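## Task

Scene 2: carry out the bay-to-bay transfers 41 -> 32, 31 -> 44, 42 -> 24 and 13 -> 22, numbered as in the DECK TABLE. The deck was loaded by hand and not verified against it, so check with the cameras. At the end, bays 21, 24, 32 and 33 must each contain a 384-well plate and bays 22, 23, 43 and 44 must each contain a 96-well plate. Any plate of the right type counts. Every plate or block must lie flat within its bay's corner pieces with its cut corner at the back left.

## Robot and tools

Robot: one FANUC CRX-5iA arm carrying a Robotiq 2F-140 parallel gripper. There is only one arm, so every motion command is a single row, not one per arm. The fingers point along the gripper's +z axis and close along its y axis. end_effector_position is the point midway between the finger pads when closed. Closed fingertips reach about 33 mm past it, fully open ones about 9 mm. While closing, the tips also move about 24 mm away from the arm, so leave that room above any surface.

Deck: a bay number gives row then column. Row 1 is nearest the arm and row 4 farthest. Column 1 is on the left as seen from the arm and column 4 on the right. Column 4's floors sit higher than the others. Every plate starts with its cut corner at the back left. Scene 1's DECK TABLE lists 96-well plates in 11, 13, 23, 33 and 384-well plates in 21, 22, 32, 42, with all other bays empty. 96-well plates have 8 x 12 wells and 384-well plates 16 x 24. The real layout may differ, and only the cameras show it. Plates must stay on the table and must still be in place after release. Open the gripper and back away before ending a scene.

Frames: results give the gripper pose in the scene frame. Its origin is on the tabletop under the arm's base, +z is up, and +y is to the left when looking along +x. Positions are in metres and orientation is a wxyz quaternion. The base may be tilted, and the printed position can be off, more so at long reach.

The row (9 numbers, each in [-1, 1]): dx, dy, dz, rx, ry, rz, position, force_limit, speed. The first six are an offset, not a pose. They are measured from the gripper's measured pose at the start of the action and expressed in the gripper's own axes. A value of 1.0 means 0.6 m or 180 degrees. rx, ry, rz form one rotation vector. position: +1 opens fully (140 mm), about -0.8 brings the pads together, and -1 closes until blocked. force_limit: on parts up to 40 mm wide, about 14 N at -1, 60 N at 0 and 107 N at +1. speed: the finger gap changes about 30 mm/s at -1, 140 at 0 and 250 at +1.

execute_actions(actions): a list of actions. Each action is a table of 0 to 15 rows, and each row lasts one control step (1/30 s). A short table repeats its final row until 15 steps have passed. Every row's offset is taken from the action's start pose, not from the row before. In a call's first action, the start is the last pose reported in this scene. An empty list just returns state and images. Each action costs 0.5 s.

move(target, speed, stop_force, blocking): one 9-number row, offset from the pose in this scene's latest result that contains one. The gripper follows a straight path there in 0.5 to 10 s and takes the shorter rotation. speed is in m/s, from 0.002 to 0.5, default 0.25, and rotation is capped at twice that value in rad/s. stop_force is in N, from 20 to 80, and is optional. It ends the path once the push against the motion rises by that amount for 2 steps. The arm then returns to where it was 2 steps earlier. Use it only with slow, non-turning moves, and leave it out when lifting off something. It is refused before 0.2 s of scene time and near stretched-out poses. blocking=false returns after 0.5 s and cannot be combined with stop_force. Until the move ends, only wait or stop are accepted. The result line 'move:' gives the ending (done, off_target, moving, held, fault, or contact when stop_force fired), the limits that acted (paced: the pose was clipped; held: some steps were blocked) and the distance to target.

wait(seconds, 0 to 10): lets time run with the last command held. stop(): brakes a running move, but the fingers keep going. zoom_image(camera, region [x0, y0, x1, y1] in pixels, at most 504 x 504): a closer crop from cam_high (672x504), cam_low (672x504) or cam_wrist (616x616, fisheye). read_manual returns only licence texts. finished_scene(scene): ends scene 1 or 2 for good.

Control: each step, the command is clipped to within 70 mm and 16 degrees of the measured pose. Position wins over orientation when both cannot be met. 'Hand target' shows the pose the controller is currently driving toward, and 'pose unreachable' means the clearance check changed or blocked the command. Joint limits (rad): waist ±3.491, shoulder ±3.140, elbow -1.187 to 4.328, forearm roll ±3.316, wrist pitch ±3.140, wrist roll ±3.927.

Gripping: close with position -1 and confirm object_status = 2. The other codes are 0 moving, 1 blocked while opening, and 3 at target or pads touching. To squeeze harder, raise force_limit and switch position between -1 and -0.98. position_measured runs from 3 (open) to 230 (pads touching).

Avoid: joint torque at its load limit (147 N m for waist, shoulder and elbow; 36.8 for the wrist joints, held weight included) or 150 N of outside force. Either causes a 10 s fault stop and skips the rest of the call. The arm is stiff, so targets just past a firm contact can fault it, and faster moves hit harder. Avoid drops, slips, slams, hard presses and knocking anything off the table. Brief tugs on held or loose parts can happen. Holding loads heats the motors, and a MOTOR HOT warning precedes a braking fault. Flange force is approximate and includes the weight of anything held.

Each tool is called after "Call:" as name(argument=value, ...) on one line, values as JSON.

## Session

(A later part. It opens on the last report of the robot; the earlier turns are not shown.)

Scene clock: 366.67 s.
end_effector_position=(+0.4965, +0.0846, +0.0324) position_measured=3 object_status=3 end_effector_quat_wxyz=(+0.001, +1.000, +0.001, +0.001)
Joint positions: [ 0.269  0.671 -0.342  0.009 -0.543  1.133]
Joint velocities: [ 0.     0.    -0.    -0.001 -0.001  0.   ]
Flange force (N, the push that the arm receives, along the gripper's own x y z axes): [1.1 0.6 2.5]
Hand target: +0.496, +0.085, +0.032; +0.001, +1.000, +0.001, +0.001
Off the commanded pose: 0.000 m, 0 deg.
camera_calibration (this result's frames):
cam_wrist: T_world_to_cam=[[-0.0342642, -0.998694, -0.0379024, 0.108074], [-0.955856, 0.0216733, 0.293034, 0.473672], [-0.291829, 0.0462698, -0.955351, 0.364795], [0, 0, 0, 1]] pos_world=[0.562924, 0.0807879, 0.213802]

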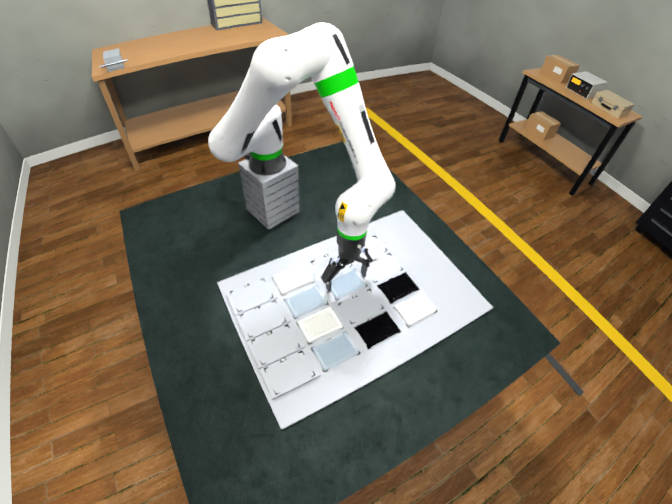

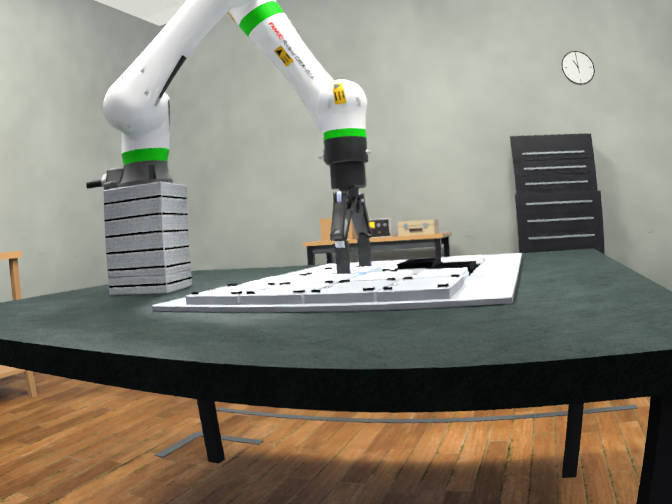

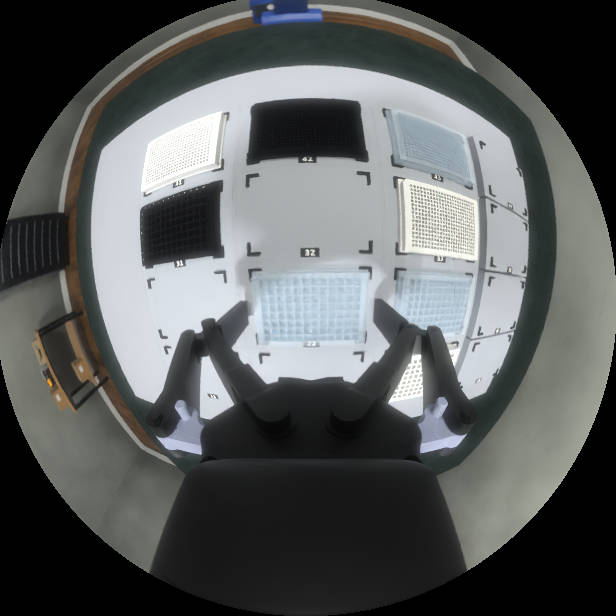

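Call:
move(target=[0.357,0.0002,0.0005,0,0,0,1,-0.3,0.3], speed=0.4)

Call:
zoom_image(camera="cam_wrist", region=[235, 240, 295, 300])

Call:
zoom_image(camera="cam_wrist", region=[335, 240, 395, 300])

Call:
zoom_image(camera="cam_wrist", region=[225, 235, 400, 375])

Scene clock: 398.10 s.
end_effector_position=(+0.7107, +0.0855, +0.0330) position_measured=3 object_status=3 end_effector_quat_wxyz=(+0.000, +1.000, +0.002, +0.002)
Joint positions: [ 0.14   1.03   0.407  0.003 -0.932  1.269]
Joint velocities: [-0.001  0.004  0.01  -0.002 -0.007  0.003]
Flange force (N, the push that the arm receives, along the gripper's own x y z axes): [1.2 0.4 3.0]
Hand target: +0.711, +0.085, +0.033; +0.000, +1.000, +0.002, +0.001
Off the commanded pose: 0.000 m, 0 deg.
move: done; limits=paced
camera_calibration (this result's frames):
cam_wrist: T_world_to_cam=[[-0.0335462, -0.998691, -0.0386202, 0.115783], [-0.955946, 0.0207874, 0.292805, 0.678337], [-0.291618, 0.0467413, -0.955392, 0.427702], [0, 0, 0, 1]] pos_world=[0.777064, 0.0815388, 0.214474]

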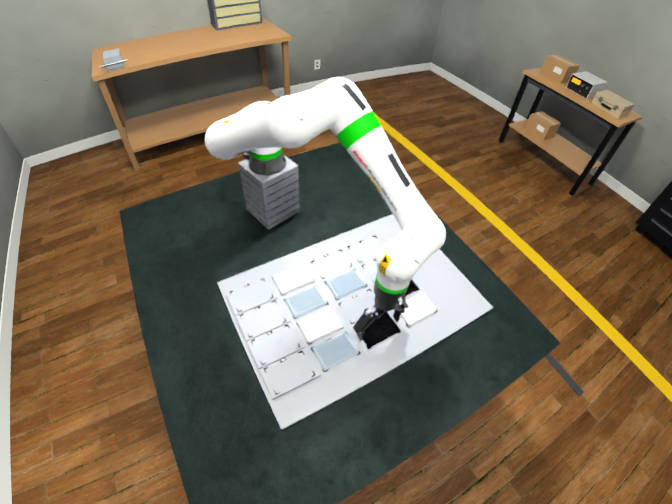

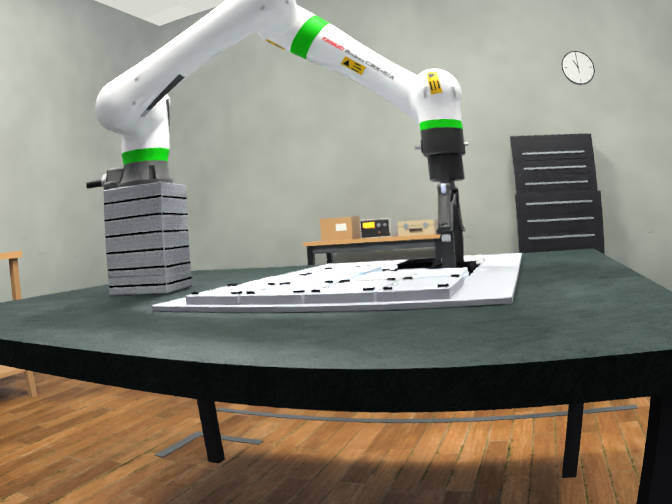

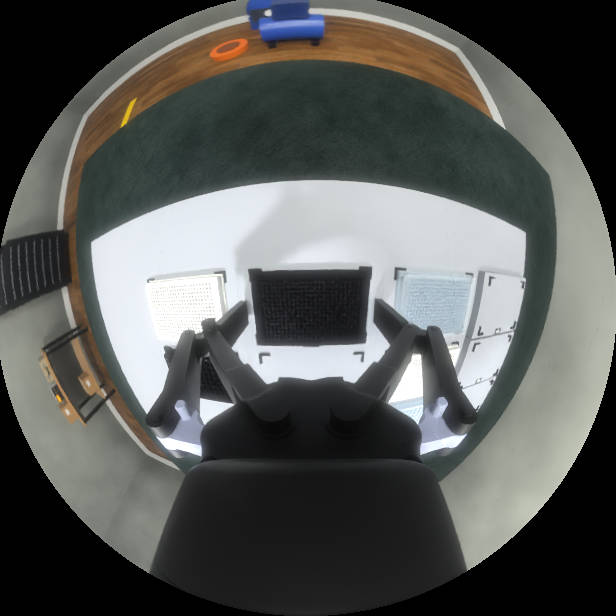

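Region (235, 240, 295, 300) of cam_wrist's 616x616 image, scaled by 8.400, with more detail than that image has.

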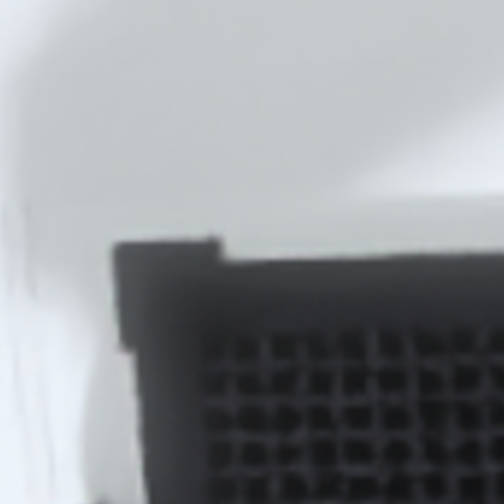

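Region (335, 240, 395, 300) of cam_wrist's 616x616 image, scaled by 8.400, with more detail than that image has.

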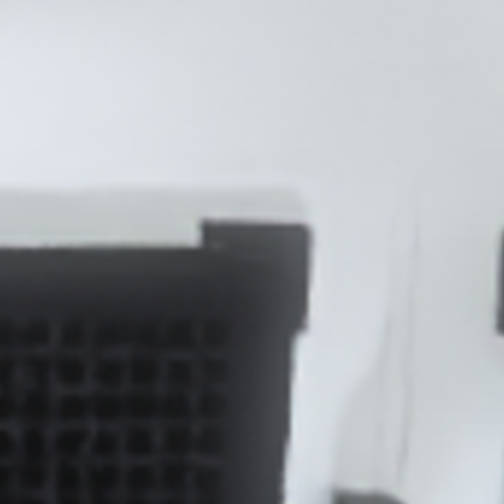

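Region (225, 235, 400, 375) of cam_wrist's 616x616 image, scaled by 2.880, with more detail than that image has; it fills the top 403 rows of this view, and the rest is white.

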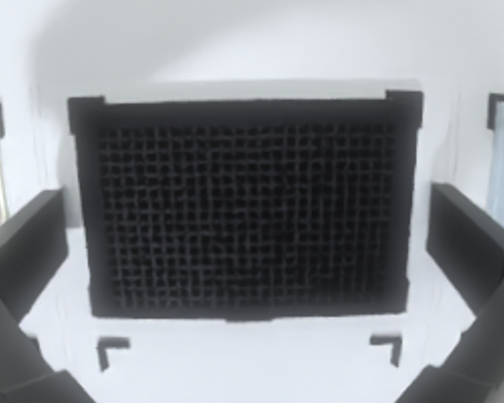

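Call:
execute_actions(actions=[[[0,0.0003,0.0005,0,0,0,-1,-0.3,-0.3],[0,0.0003,0.0005,0,0,0,-1,-0.3,-0.3],[0,0.0003,0.0005,0,0,0,-1,-0.3,-0.3],[0,0.0003,0.0005,0,0,0,-1,-0.3,-0.3],[0,0.0003,0.0005,0,0,0,-1,-0.3,-0.3],[0,0.0003,0.0005,0,0,0,-1,-0.3,-0.3],[0,0.0003,0.00031,0,0,0,-1,-0.3,-0.3],[0,0.0003,-0.00077,0,0,0,-1,-0.3,-0.3],[0,0.0003,-0.003,0,0,0,-1,-0.3,-0.3],[0,0.0003,-0.00611,0,0,0,-1,-0.3,-0.3],[0,0.0003,-0.00956,0,0,0,-1,-0.3,-0.3],[0,0.0003,-0.01267,0,0,0,-1,-0.3,-0.3],[0,0.0003,-0.0149,0,0,0,-1,-0.3,-0.3],[0,0.0003,-0.01598,0,0,0,-1,-0.3,-0.3],[0,0.0003,-0.01617,0,0,0,-1,-0.3,-0.3]]])

Scene clock: 427.47 s.
end_effector_position=(+0.7106, +0.0853, +0.0404) position_measured=38 object_status=0 end_effector_quat_wxyz=(+0.000, +1.000, +0.002, +0.002)
Joint positions: [ 0.14   1.018  0.405  0.003 -0.941  1.27 ]
Joint velocities: [-0.    -0.056 -0.008  0.001 -0.045 -0.   ]
Flange force (N, the push that the arm receives, along the gripper's own x y z axes): [-4.6 -0.4 -2.2]
Hand target: +0.711, +0.085, +0.043; +0.000, +1.000, +0.002, +0.002
Off the commanded pose: 0.002 m, 0 deg.
Step readings (end_effector_position):
0: (+0.7107, +0.0855, +0.0330)
1: (+0.7107, +0.0855, +0.0330)
2: (+0.7107, +0.0854, +0.0330)
4: (+0.7107, +0.0853, +0.0328)
8: (+0.7108, +0.0854, +0.0329)
15: end_effector_position above
camera_calibration (this result's frames):
cam_wrist: T_world_to_cam=[[-0.0336222, -0.998686, -0.038688, 0.115952], [-0.955931, 0.0208381, 0.292851, 0.676124], [-0.29166, 0.0468294, -0.955375, 0.434779], [0, 0, 0, 1]] pos_world=[0.777035, 0.0813502, 0.221859]

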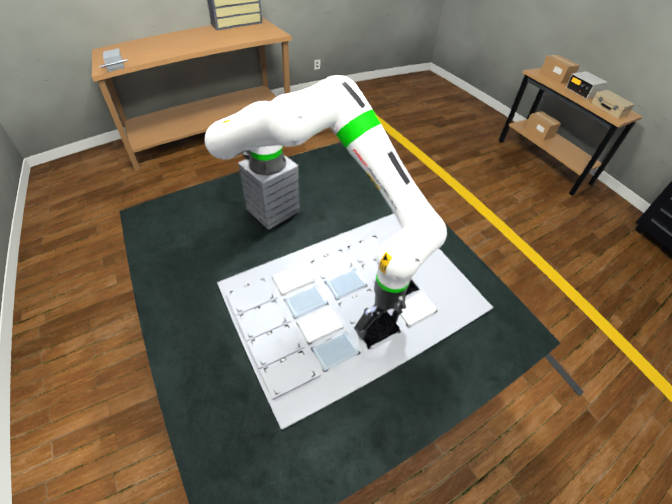

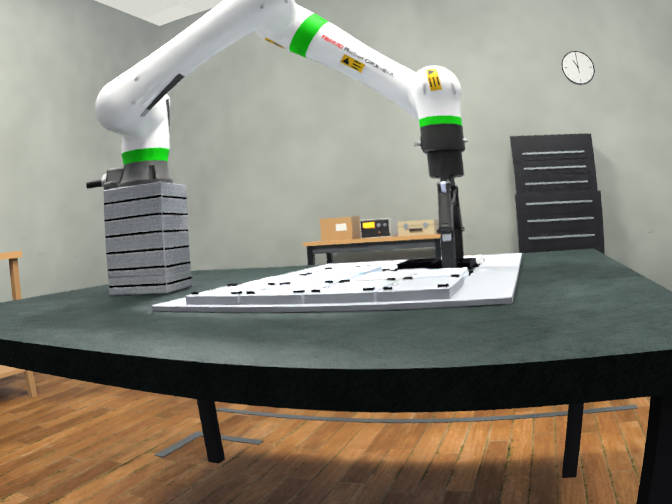

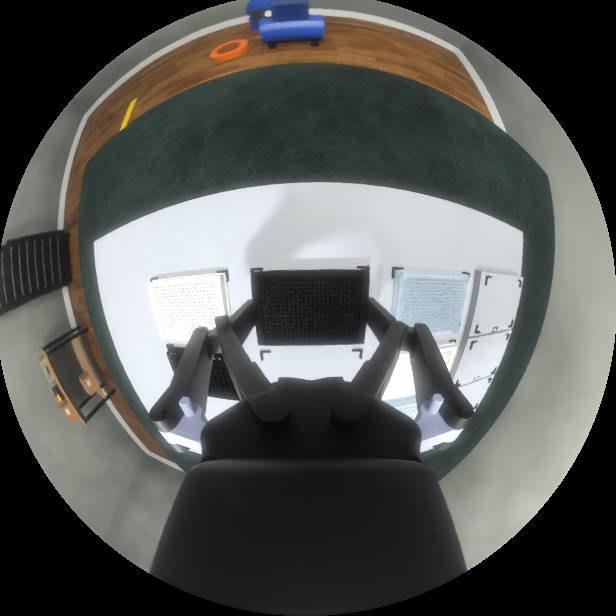

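Call:
wait(seconds=0)

Call:
zoom_image(camera="cam_wrist", region=[235, 240, 295, 300])

Call:
zoom_image(camera="cam_wrist", region=[335, 240, 395, 300])

Call:
zoom_image(camera="cam_low", region=[390, 220, 510, 290])

Scene clock: 433.73 s.
end_effector_position=(+0.7106, +0.0853, +0.0427) position_measured=38 object_status=2 end_effector_quat_wxyz=(+0.000, +1.000, +0.002, +0.002)
Joint positions: [ 0.14   1.015  0.404  0.003 -0.944  1.27 ]
Joint velocities: [ 0.001  0.     0.001 -0.    -0.    -0.   ]
Flange force (N, the push that the arm receives, along the gripper's own x y z axes): [-0.5 -0.6 2.3]
Hand target: +0.711, +0.085, +0.043; +0.000, +1.000, +0.002, +0.002
Off the commanded pose: 0.000 m, 0 deg.
camera_calibration (this result's frames):
cam_wrist: T_world_to_cam=[[-0.0335195, -0.998691, -0.0386382, 0.115984], [-0.955947, 0.0207566, 0.292804, 0.675471], [-0.291619, 0.0467507, -0.955391, 0.436944], [0, 0, 0, 1]] pos_world=[0.777023, 0.0813845, 0.224154]

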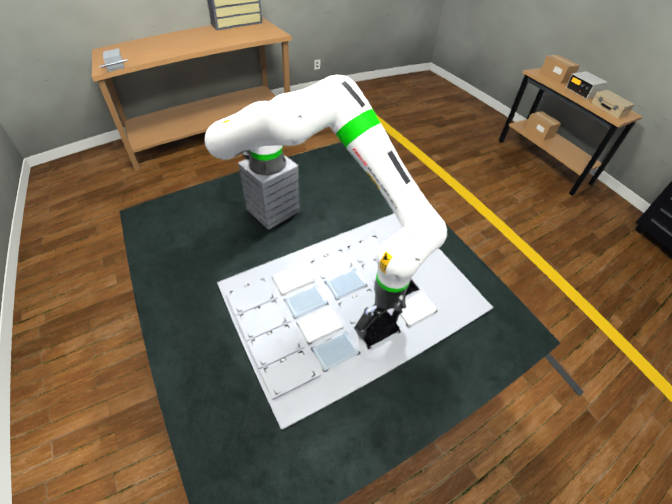

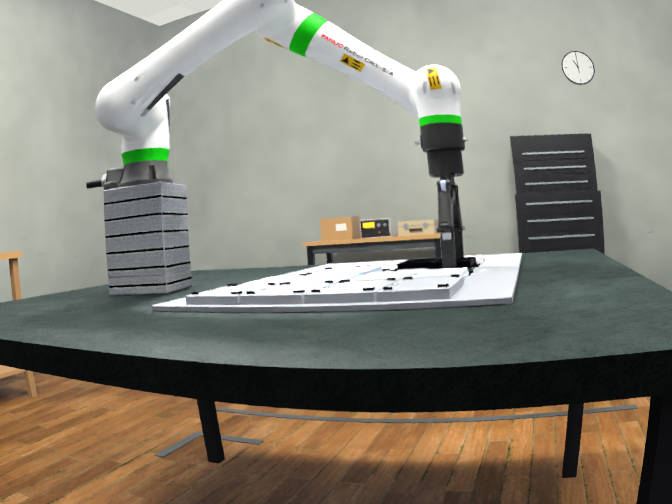

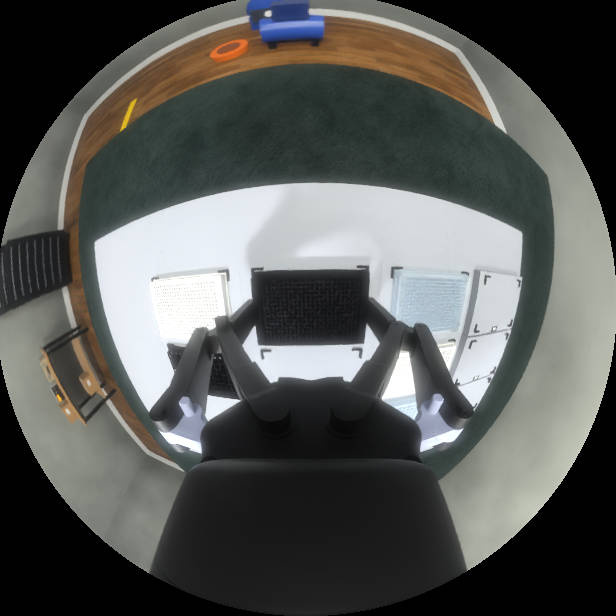

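Region (235, 240, 295, 300) of cam_wrist's 616x616 image, scaled by 8.400, with more detail than that image has.

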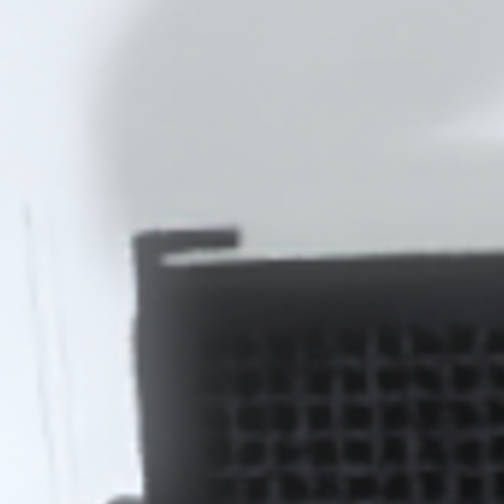

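Region (335, 240, 395, 300) of cam_wrist's 616x616 image, scaled by 8.400, with more detail than that image has.

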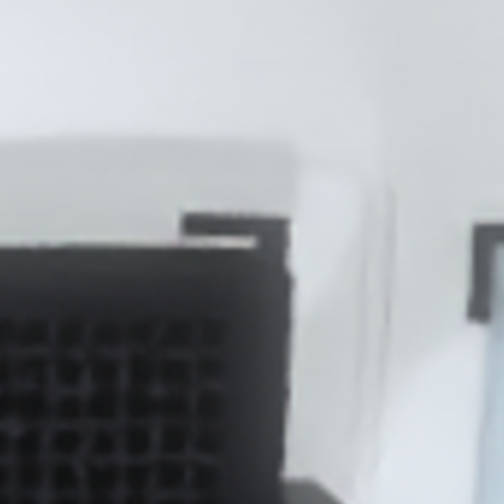

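Region (390, 220, 510, 290) of cam_low's 672x504 image, scaled by 4.200, with more detail than that image has; it fills the top 294 rows of this view, and the rest is white.

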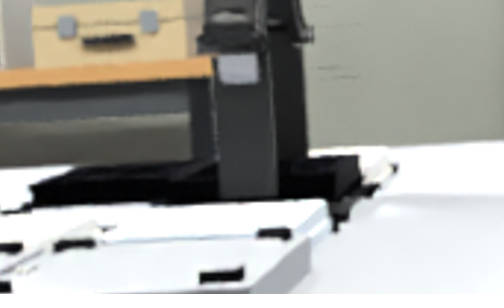

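Call:
move(target=[-0.1785,0.0001,0.0005,0,0,0,-1,-0.3,-0.3], speed=0.35)

Call:
zoom_image(camera="cam_wrist", region=[235, 240, 295, 300])

Call:
zoom_image(camera="cam_wrist", region=[335, 240, 395, 300])

Scene clock: 461.90 s.
end_effector_position=(+0.6035, +0.0848, +0.0419) position_measured=38 object_status=2 end_effector_quat_wxyz=(+0.000, +1.000, +0.002, +0.001)
Joint positions: [ 0.193  0.814 -0.004  0.005 -0.737  1.215]
Joint velocities: [ 0.002 -0.003 -0.009  0.004  0.01  -0.006]
Flange force (N, the push that the arm receives, along the gripper's own x y z axes): [-0.8 -0.7 -0.6]
Hand target: +0.603, +0.085, +0.042; +0.000, +1.000, +0.002, +0.002
Off the commanded pose: 0.000 m, 0 deg.
move: done
camera_calibration (this result's frames):
cam_wrist: T_world_to_cam=[[-0.0339176, -0.998688, -0.0383736, 0.112042], [-0.955856, 0.021202, 0.29307, 0.573257], [-0.291872, 0.0466198, -0.955321, 0.405119], [0, 0, 0, 1]] pos_world=[0.669994, 0.0808543, 0.223314]

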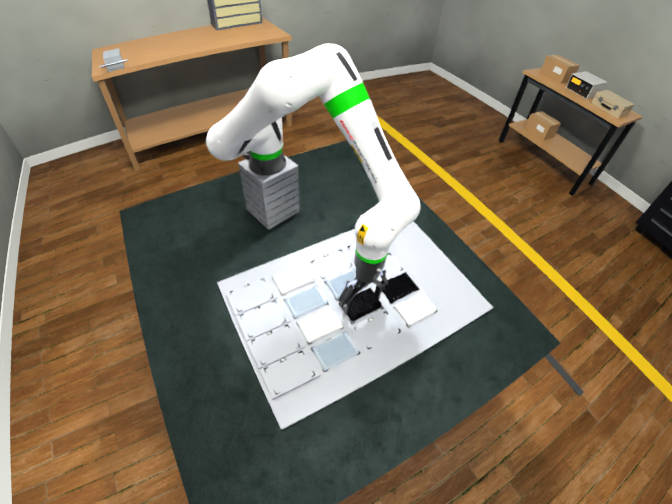

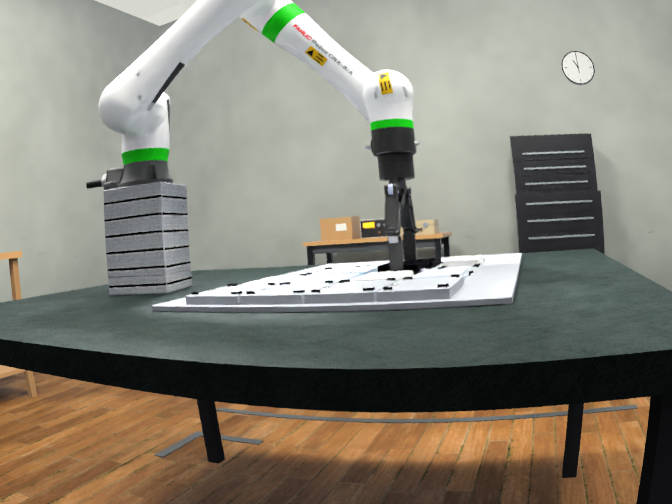

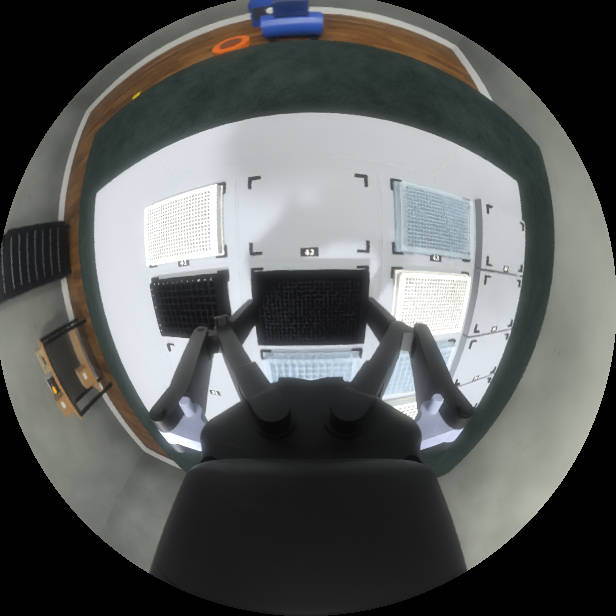

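Region (235, 240, 295, 300) of cam_wrist's 616x616 image, scaled by 8.400, with more detail than that image has.

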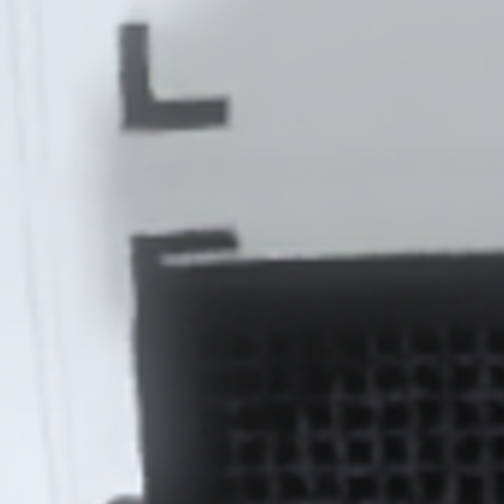

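Region (335, 240, 395, 300) of cam_wrist's 616x616 image, scaled by 8.400, with more detail than that image has.

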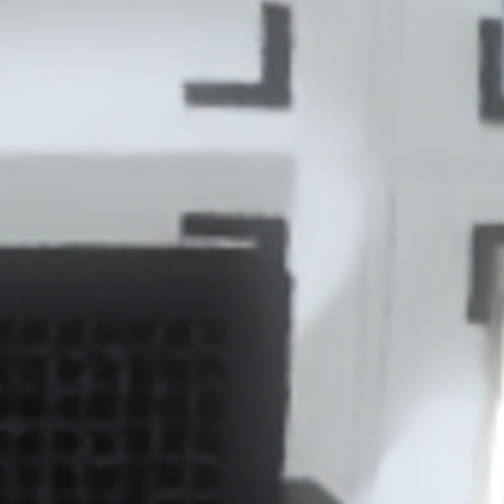

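Call:
wait(seconds=0)

Call:
zoom_image(camera="cam_wrist", region=[235, 240, 295, 300])

Call:
zoom_image(camera="cam_wrist", region=[335, 240, 395, 300])

Scene clock: 479.03 s.
end_effector_position=(+0.6035, +0.0848, +0.0419) position_measured=38 object_status=2 end_effector_quat_wxyz=(+0.000, +1.000, +0.002, +0.002)
Joint positions: [ 0.193  0.814 -0.005  0.005 -0.736  1.214]
Joint velocities: [ 0.001 -0.    -0.     0.001  0.     0.001]
Flange force (N, the push that the arm receives, along the gripper's own x y z axes): [1.4 1.2 1.5]
Hand target: +0.603, +0.085, +0.042; +0.000, +1.000, +0.002, +0.002
Off the commanded pose: 0.000 m, 0 deg.
camera_calibration (this result's frames):
cam_wrist: T_world_to_cam=[[-0.0339317, -0.99869, -0.0382894, 0.112066], [-0.955938, 0.0212533, 0.292798, 0.573272], [-0.291601, 0.0465374, -0.955407, 0.404981], [0, 0, 0, 1]] pos_world=[0.669908, 0.0808883, 0.22336]

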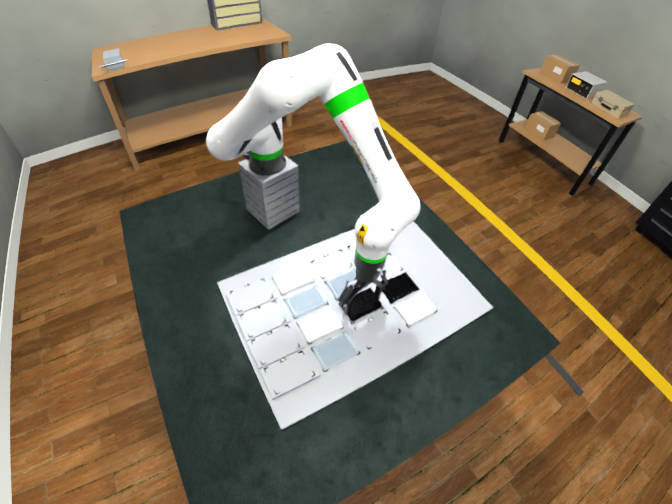

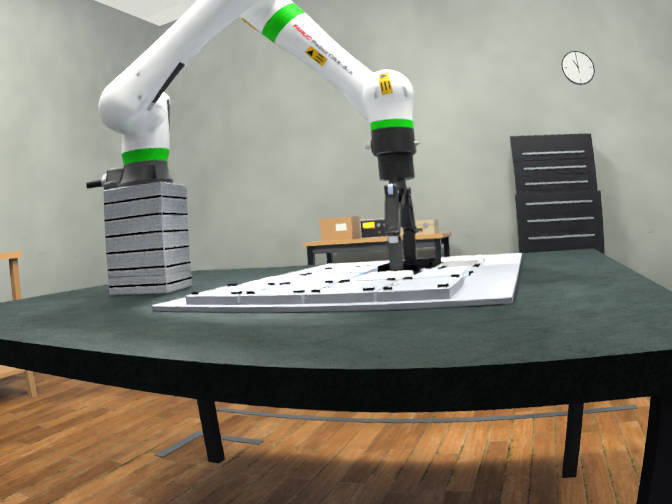

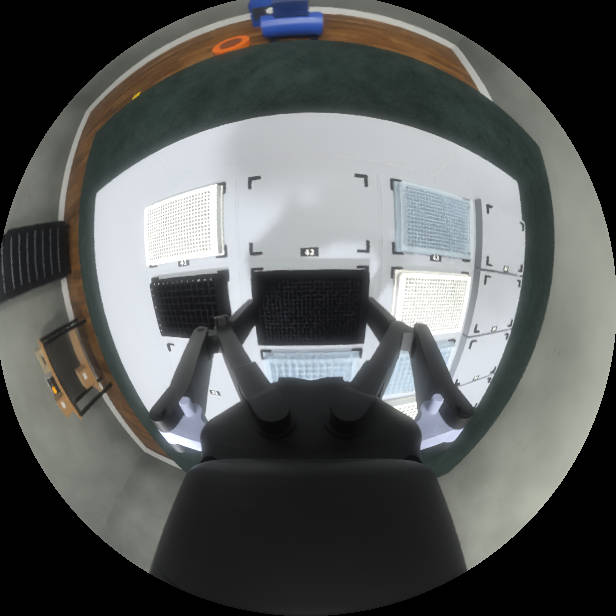

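Region (235, 240, 295, 300) of cam_wrist's 616x616 image, scaled by 8.400, with more detail than that image has.

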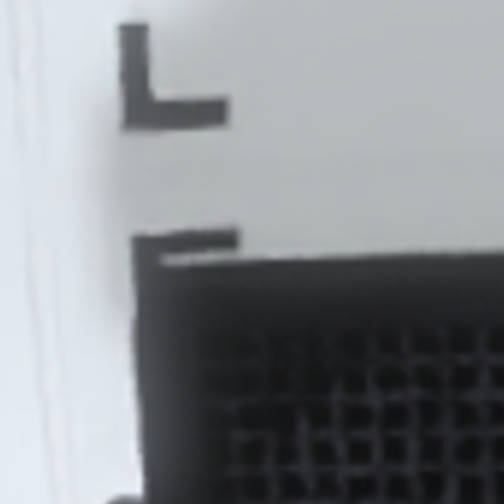

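Region (335, 240, 395, 300) of cam_wrist's 616x616 image, scaled by 8.400, with more detail than that image has.

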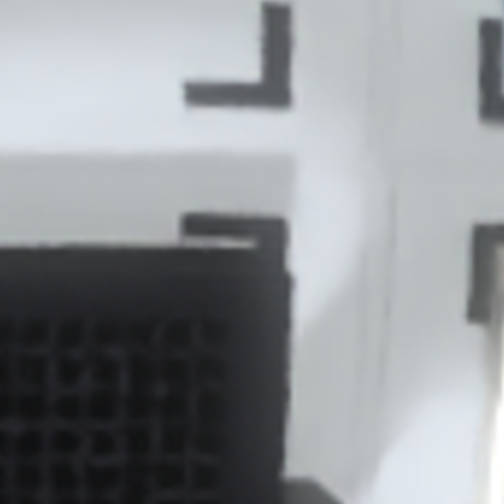

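Call:
execute_actions(actions=[[[0,-0.0001,0.00034,0,0,0,-1,-0.3,-0.3],[0,-0.00017,0.00212,0,0,0,-1,-0.3,-0.3],[0,-0.00017,0.0054,0,0,0,-1,-0.3,-0.3],[0,-0.00017,0.00927,0,0,0,-1,-0.3,-0.3],[0,-0.00017,0.01255,0,0,0,-1,-0.3,-0.3],[0,-0.00017,0.01433,0,0,0,-1,-0.3,-0.3],[0,-0.00017,0.01467,0,0,0,-1,-0.3,-0.3],[0,-0.00017,0.01467,0,0,0,-1,-0.3,-0.3],[0,-0.00017,0.01467,0,0,0,-1,-0.3,-0.3],[0,-0.00017,0.01467,0,0,0,1,-0.3,0.3],[0,-0.00017,0.01467,0,0,0,1,-0.3,0.3],[0,-0.00017,0.01467,0,0,0,1,-0.3,0.3],[0,-0.00017,0.01207,0,0,0,1,-0.3,0.3],[0,-0.00017,0.00513,0,0,0,1,-0.3,0.3],[0,-0.00017,-0.00267,0,0,0,1,-0.3,0.3]]])

Scene clock: 599.53 s.
end_effector_position=(+0.6036, +0.0849, +0.0350) position_measured=3 object_status=0 end_effector_quat_wxyz=(+0.000, +1.000, +0.002, +0.002)
Joint positions: [ 0.193  0.827 -0.003  0.005 -0.726  1.214]
Joint velocities: [ 0.    -0.099 -0.016 -0.    -0.091 -0.   ]
Flange force (N, the push that the arm receives, along the gripper's own x y z axes): [1.4 -1.3 11.7]
Hand target: +0.604, +0.085, +0.043; +0.000, +1.000, +0.002, +0.002
Off the commanded pose: 0.009 m, 0 deg.
Step readings (end_effector_position):
0: (+0.6035, +0.0848, +0.0419)
1: (+0.6035, +0.0848, +0.0419)
2: (+0.6035, +0.0848, +0.0419)
4: (+0.6035, +0.0848, +0.0407)
8: (+0.6034, +0.0848, +0.0349)
15: end_effector_position above
camera_calibration (this result's frames):
cam_wrist: T_world_to_cam=[[-0.0339243, -0.998691, -0.0382784, 0.111902], [-0.955966, 0.021254, 0.292706, 0.575433], [-0.291509, 0.0465227, -0.955436, 0.398309], [0, 0, 0, 1]] pos_world=[0.670002, 0.0809953, 0.216409]

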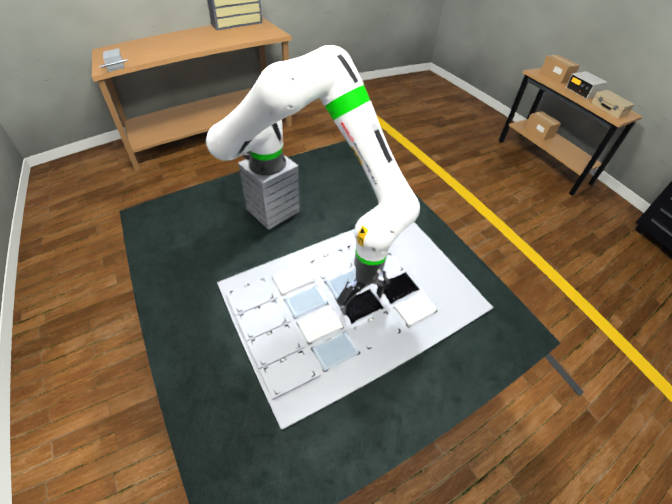

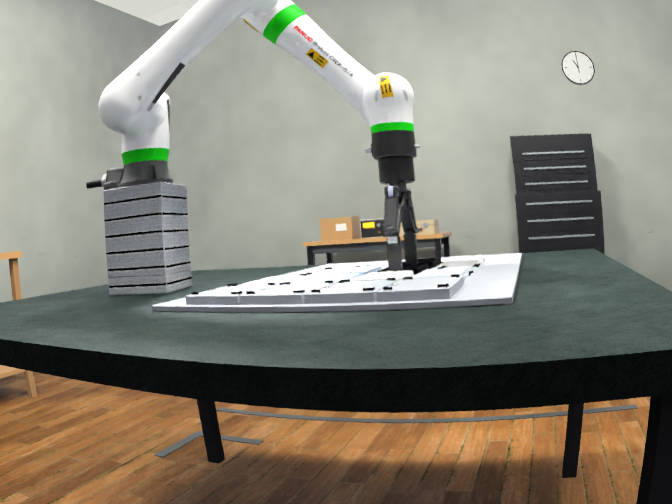

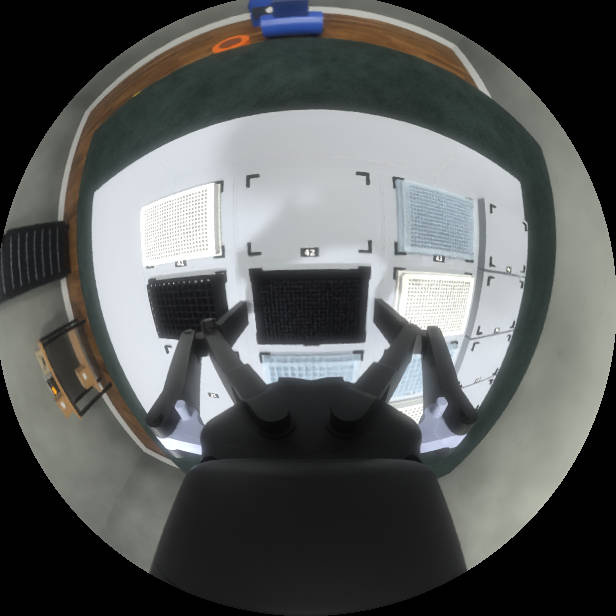

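Call:
wait(seconds=0)

Call:
zoom_image(camera="cam_wrist", region=[225, 235, 400, 375])

Scene clock: 606.07 s.
end_effector_position=(+0.6035, +0.0849, +0.0433) position_measured=3 object_status=3 end_effector_quat_wxyz=(+0.000, +1.000, +0.002, +0.002)
Joint positions: [ 0.193  0.811 -0.005  0.005 -0.739  1.214]
Joint velocities: [-0.001 -0.    -0.    -0.001  0.002  0.   ]
Flange force (N, the push that the arm receives, along the gripper's own x y z axes): [-2.8 -1.7 0.1]
Hand target: +0.604, +0.085, +0.043; +0.000, +1.000, +0.002, +0.002
Off the commanded pose: 0.000 m, 0 deg.
camera_calibration (this result's frames):
cam_wrist: T_world_to_cam=[[-0.0339254, -0.99869, -0.0382934, 0.112211], [-0.955952, 0.0212483, 0.292754, 0.572889], [-0.291557, 0.0465385, -0.955421, 0.406304], [0, 0, 0, 1]] pos_world=[0.669922, 0.0809824, 0.224772]

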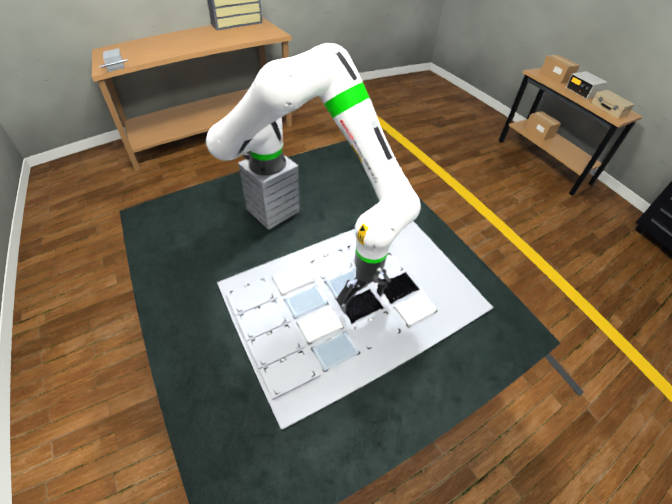

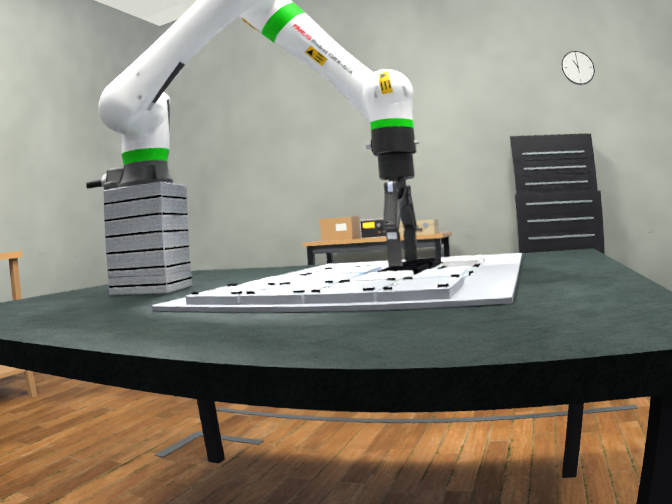

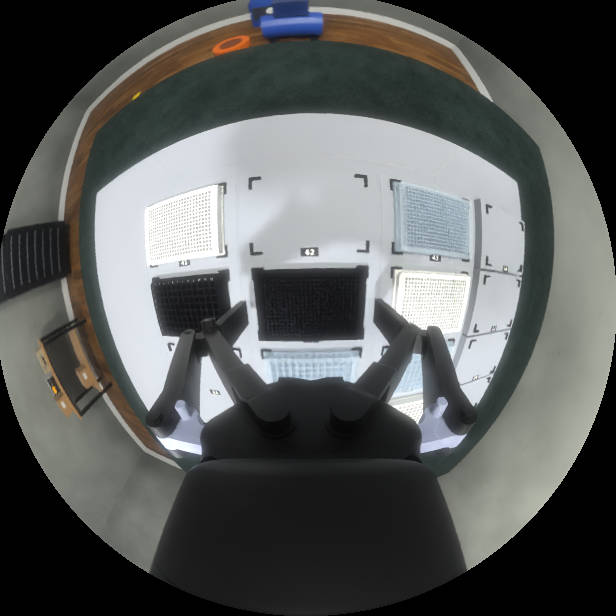

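Region (225, 235, 400, 375) of cam_wrist's 616x616 image, scaled by 2.880, with more detail than that image has; it fills the top 403 rows of this view, and the rest is white.

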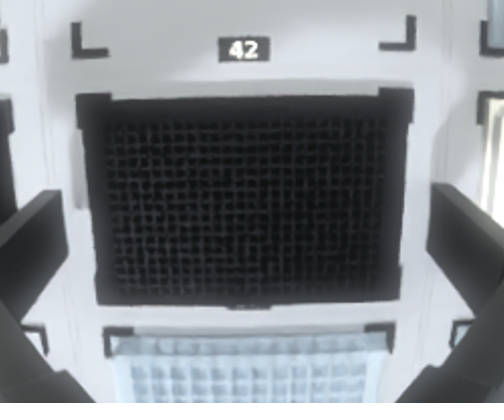

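Call:
zoom_image(camera="cam_low", region=[360, 230, 480, 290])

Region (360, 230, 480, 290) of cam_low's 672x504 image, scaled by 4.200, with more detail than that image has.

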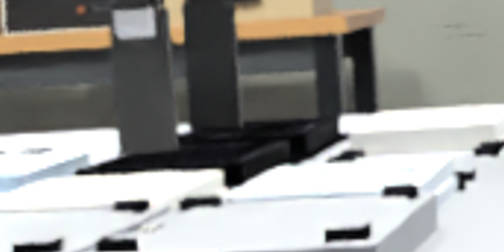

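Call:
move(target=[0.17847,-0.27322,0,0,0,0,1,-0.3,0.3], speed=0.4)

Call:
zoom_image(camera="cam_wrist", region=[235, 240, 295, 300])

Call:
zoom_image(camera="cam_wrist", region=[335, 240, 395, 300])

Call:
zoom_image(camera="cam_wrist", region=[225, 235, 400, 375])

Scene clock: 633.23 s.
end_effector_position=(+0.7099, +0.2493, +0.0435) position_measured=3 object_status=3 end_effector_quat_wxyz=(+0.000, +1.000, +0.002, +0.001)
Joint positions: [ 0.35   1.1    0.576  0.006 -1.032  1.059]
Joint velocities: [-0.     0.005  0.011 -0.    -0.009  0.001]
Flange force (N, the push that the arm receives, along the gripper's own x y z axes): [7.1 -1.5 0.5]
Hand target: +0.710, +0.249, +0.043; +0.000, +1.000, +0.002, +0.001
Off the commanded pose: 0.000 m, 0 deg.
move: done; limits=paced
camera_calibration (this result's frames):
cam_wrist: T_world_to_cam=[[-0.0332936, -0.998694, -0.0387414, 0.279606], [-0.955887, 0.0204997, 0.293019, 0.671163], [-0.291842, 0.0467881, -0.955321, 0.429933], [0, 0, 0, 1]] pos_world=[0.776338, 0.245367, 0.224893]

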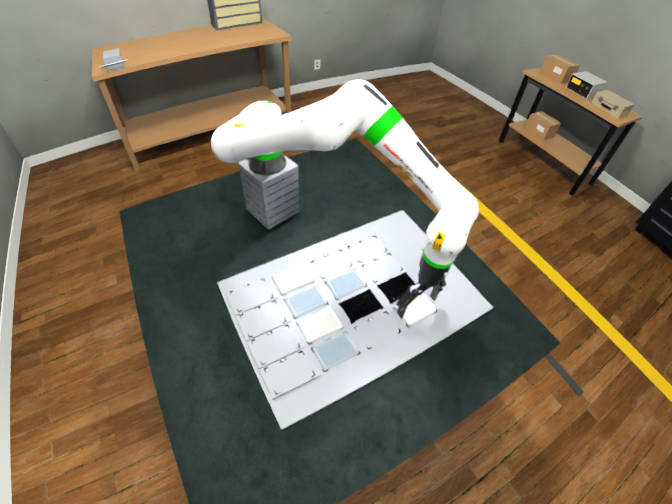

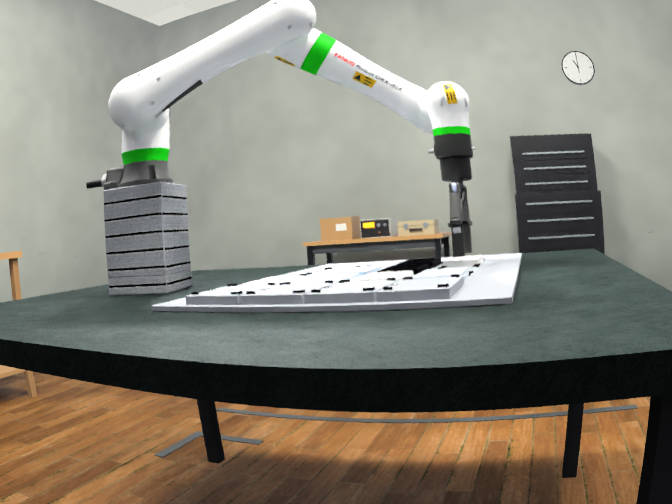

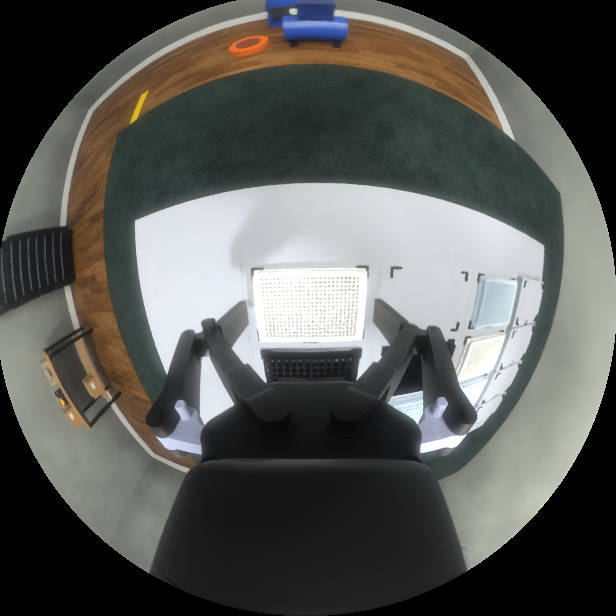

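Region (235, 240, 295, 300) of cam_wrist's 616x616 image, scaled by 8.400, with more detail than that image has.

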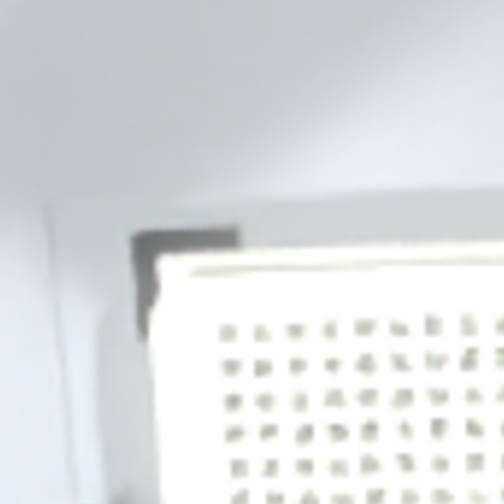

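Region (335, 240, 395, 300) of cam_wrist's 616x616 image, scaled by 8.400, with more detail than that image has.

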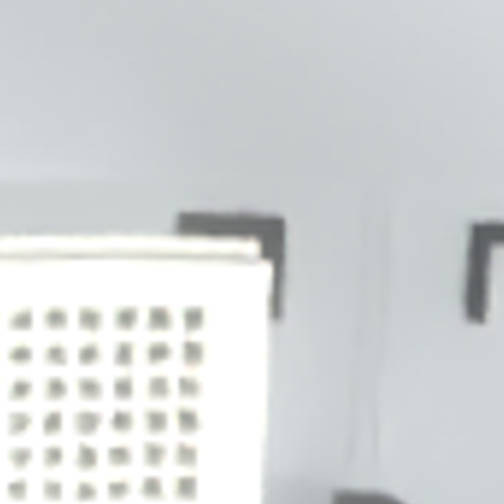

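Region (225, 235, 400, 375) of cam_wrist's 616x616 image, scaled by 2.880, with more detail than that image has; it fills the top 403 rows of this view, and the rest is white.

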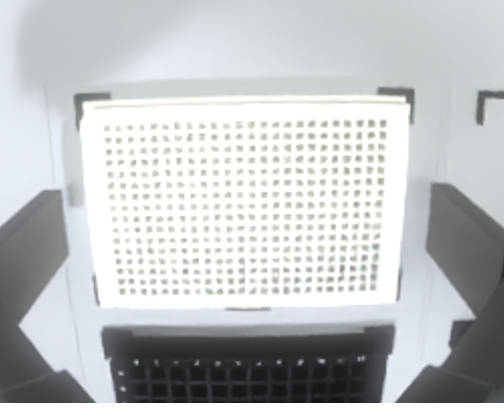

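Call:
execute_actions(actions=[[[0,-0.0003,0.00063,0,0,0.0001,1,-0.3,0.3],[0,-0.00067,0.00371,0,0,0.00025,1,-0.3,0.3],[0,-0.00067,0.00883,0,0,0.00025,1,-0.3,0.3],[0,-0.00067,0.01396,0,0,0.00025,1,-0.3,0.3],[0,-0.00067,0.01704,0,0,0.00025,-1,-0.3,-0.3],[0,-0.00067,0.01767,0,0,0.00025,-1,-0.3,-0.3],[0,-0.00067,0.01767,0,0,0.00025,-1,-0.3,-0.3],[0,-0.00067,0.01767,0,0,0.00025,-1,-0.3,-0.3],[0,-0.00067,0.01767,0,0,0.00025,-1,-0.3,-0.3],[0,-0.00067,0.01767,0,0,0.00025,-1,-0.3,-0.3],[0,-0.00067,0.01767,0,0,0.00025,-1,-0.3,-0.3],[0,-0.00067,0.01767,0,0,0.00025,-1,-0.3,-0.3],[0,-0.00067,0.0165,0,0,0.00025,-1,-0.3,-0.3],[0,-0.00067,0.006,0,0,0.00025,-1,-0.3,-0.3],[0,-0.00067,-0.01583,0,0,0.00025,-1,-0.3,-0.3]]])

Scene clock: 701.43 s.
end_effector_position=(+0.7100, +0.2497, +0.0347) position_measured=38 object_status=0 end_effector_quat_wxyz=(+0.000, +1.000, +0.001, +0.002)
Joint positions: [ 0.35   1.114  0.579  0.006 -1.021  1.057]
Joint velocities: [ 0.    -0.093 -0.037  0.    -0.094  0.   ]
Flange force (N, the push that the arm receives, along the gripper's own x y z axes): [3.5 -0.8 3.4]
Hand target: +0.710, +0.250, +0.052; +0.000, +1.000, +0.002, +0.001
Off the commanded pose: 0.018 m, 0 deg.
Step readings (end_effector_position):
0: (+0.7099, +0.2493, +0.0434)
1: (+0.7099, +0.2493, +0.0434)
2: (+0.7099, +0.2493, +0.0433)
4: (+0.7100, +0.2493, +0.0413)
8: (+0.7098, +0.2494, +0.0342)
15: end_effector_position above
camera_calibration (this result's frames):
cam_wrist: T_world_to_cam=[[-0.0341287, -0.998661, -0.0388898, 0.280276], [-0.955939, 0.0212667, 0.292795, 0.673706], [-0.291576, 0.047169, -0.955384, 0.421282], [0, 0, 0, 1]] pos_world=[0.776422, 0.245702, 0.216128]

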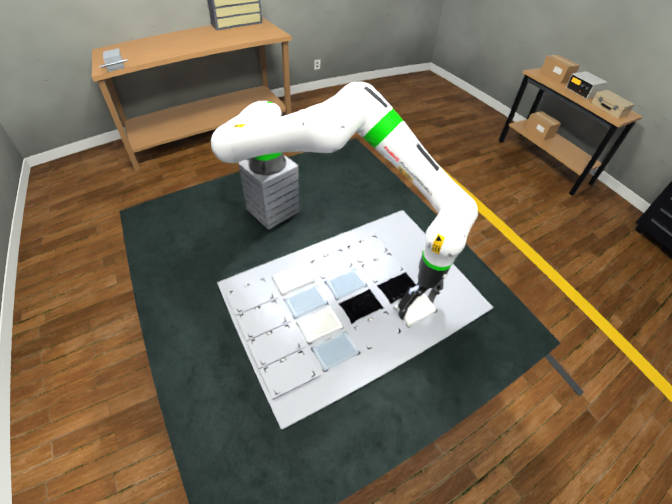

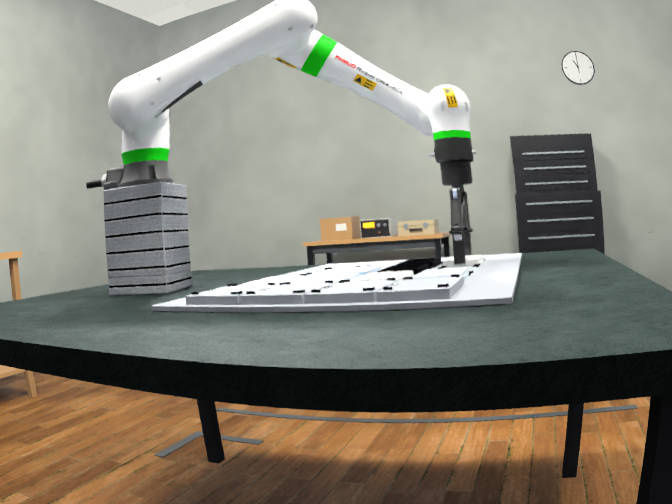

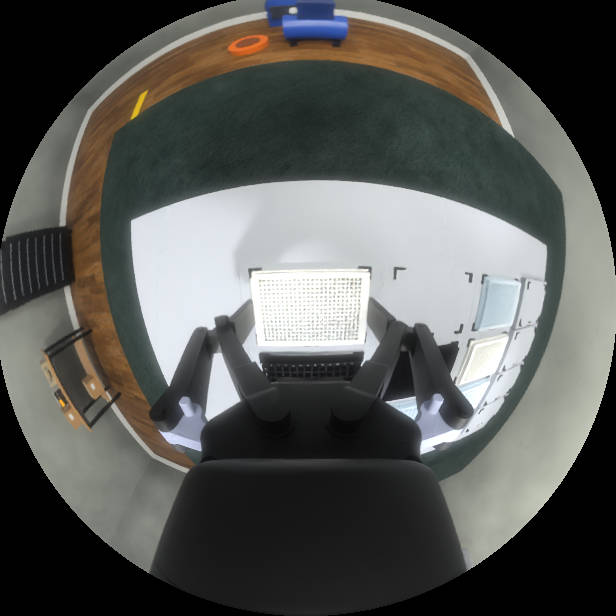

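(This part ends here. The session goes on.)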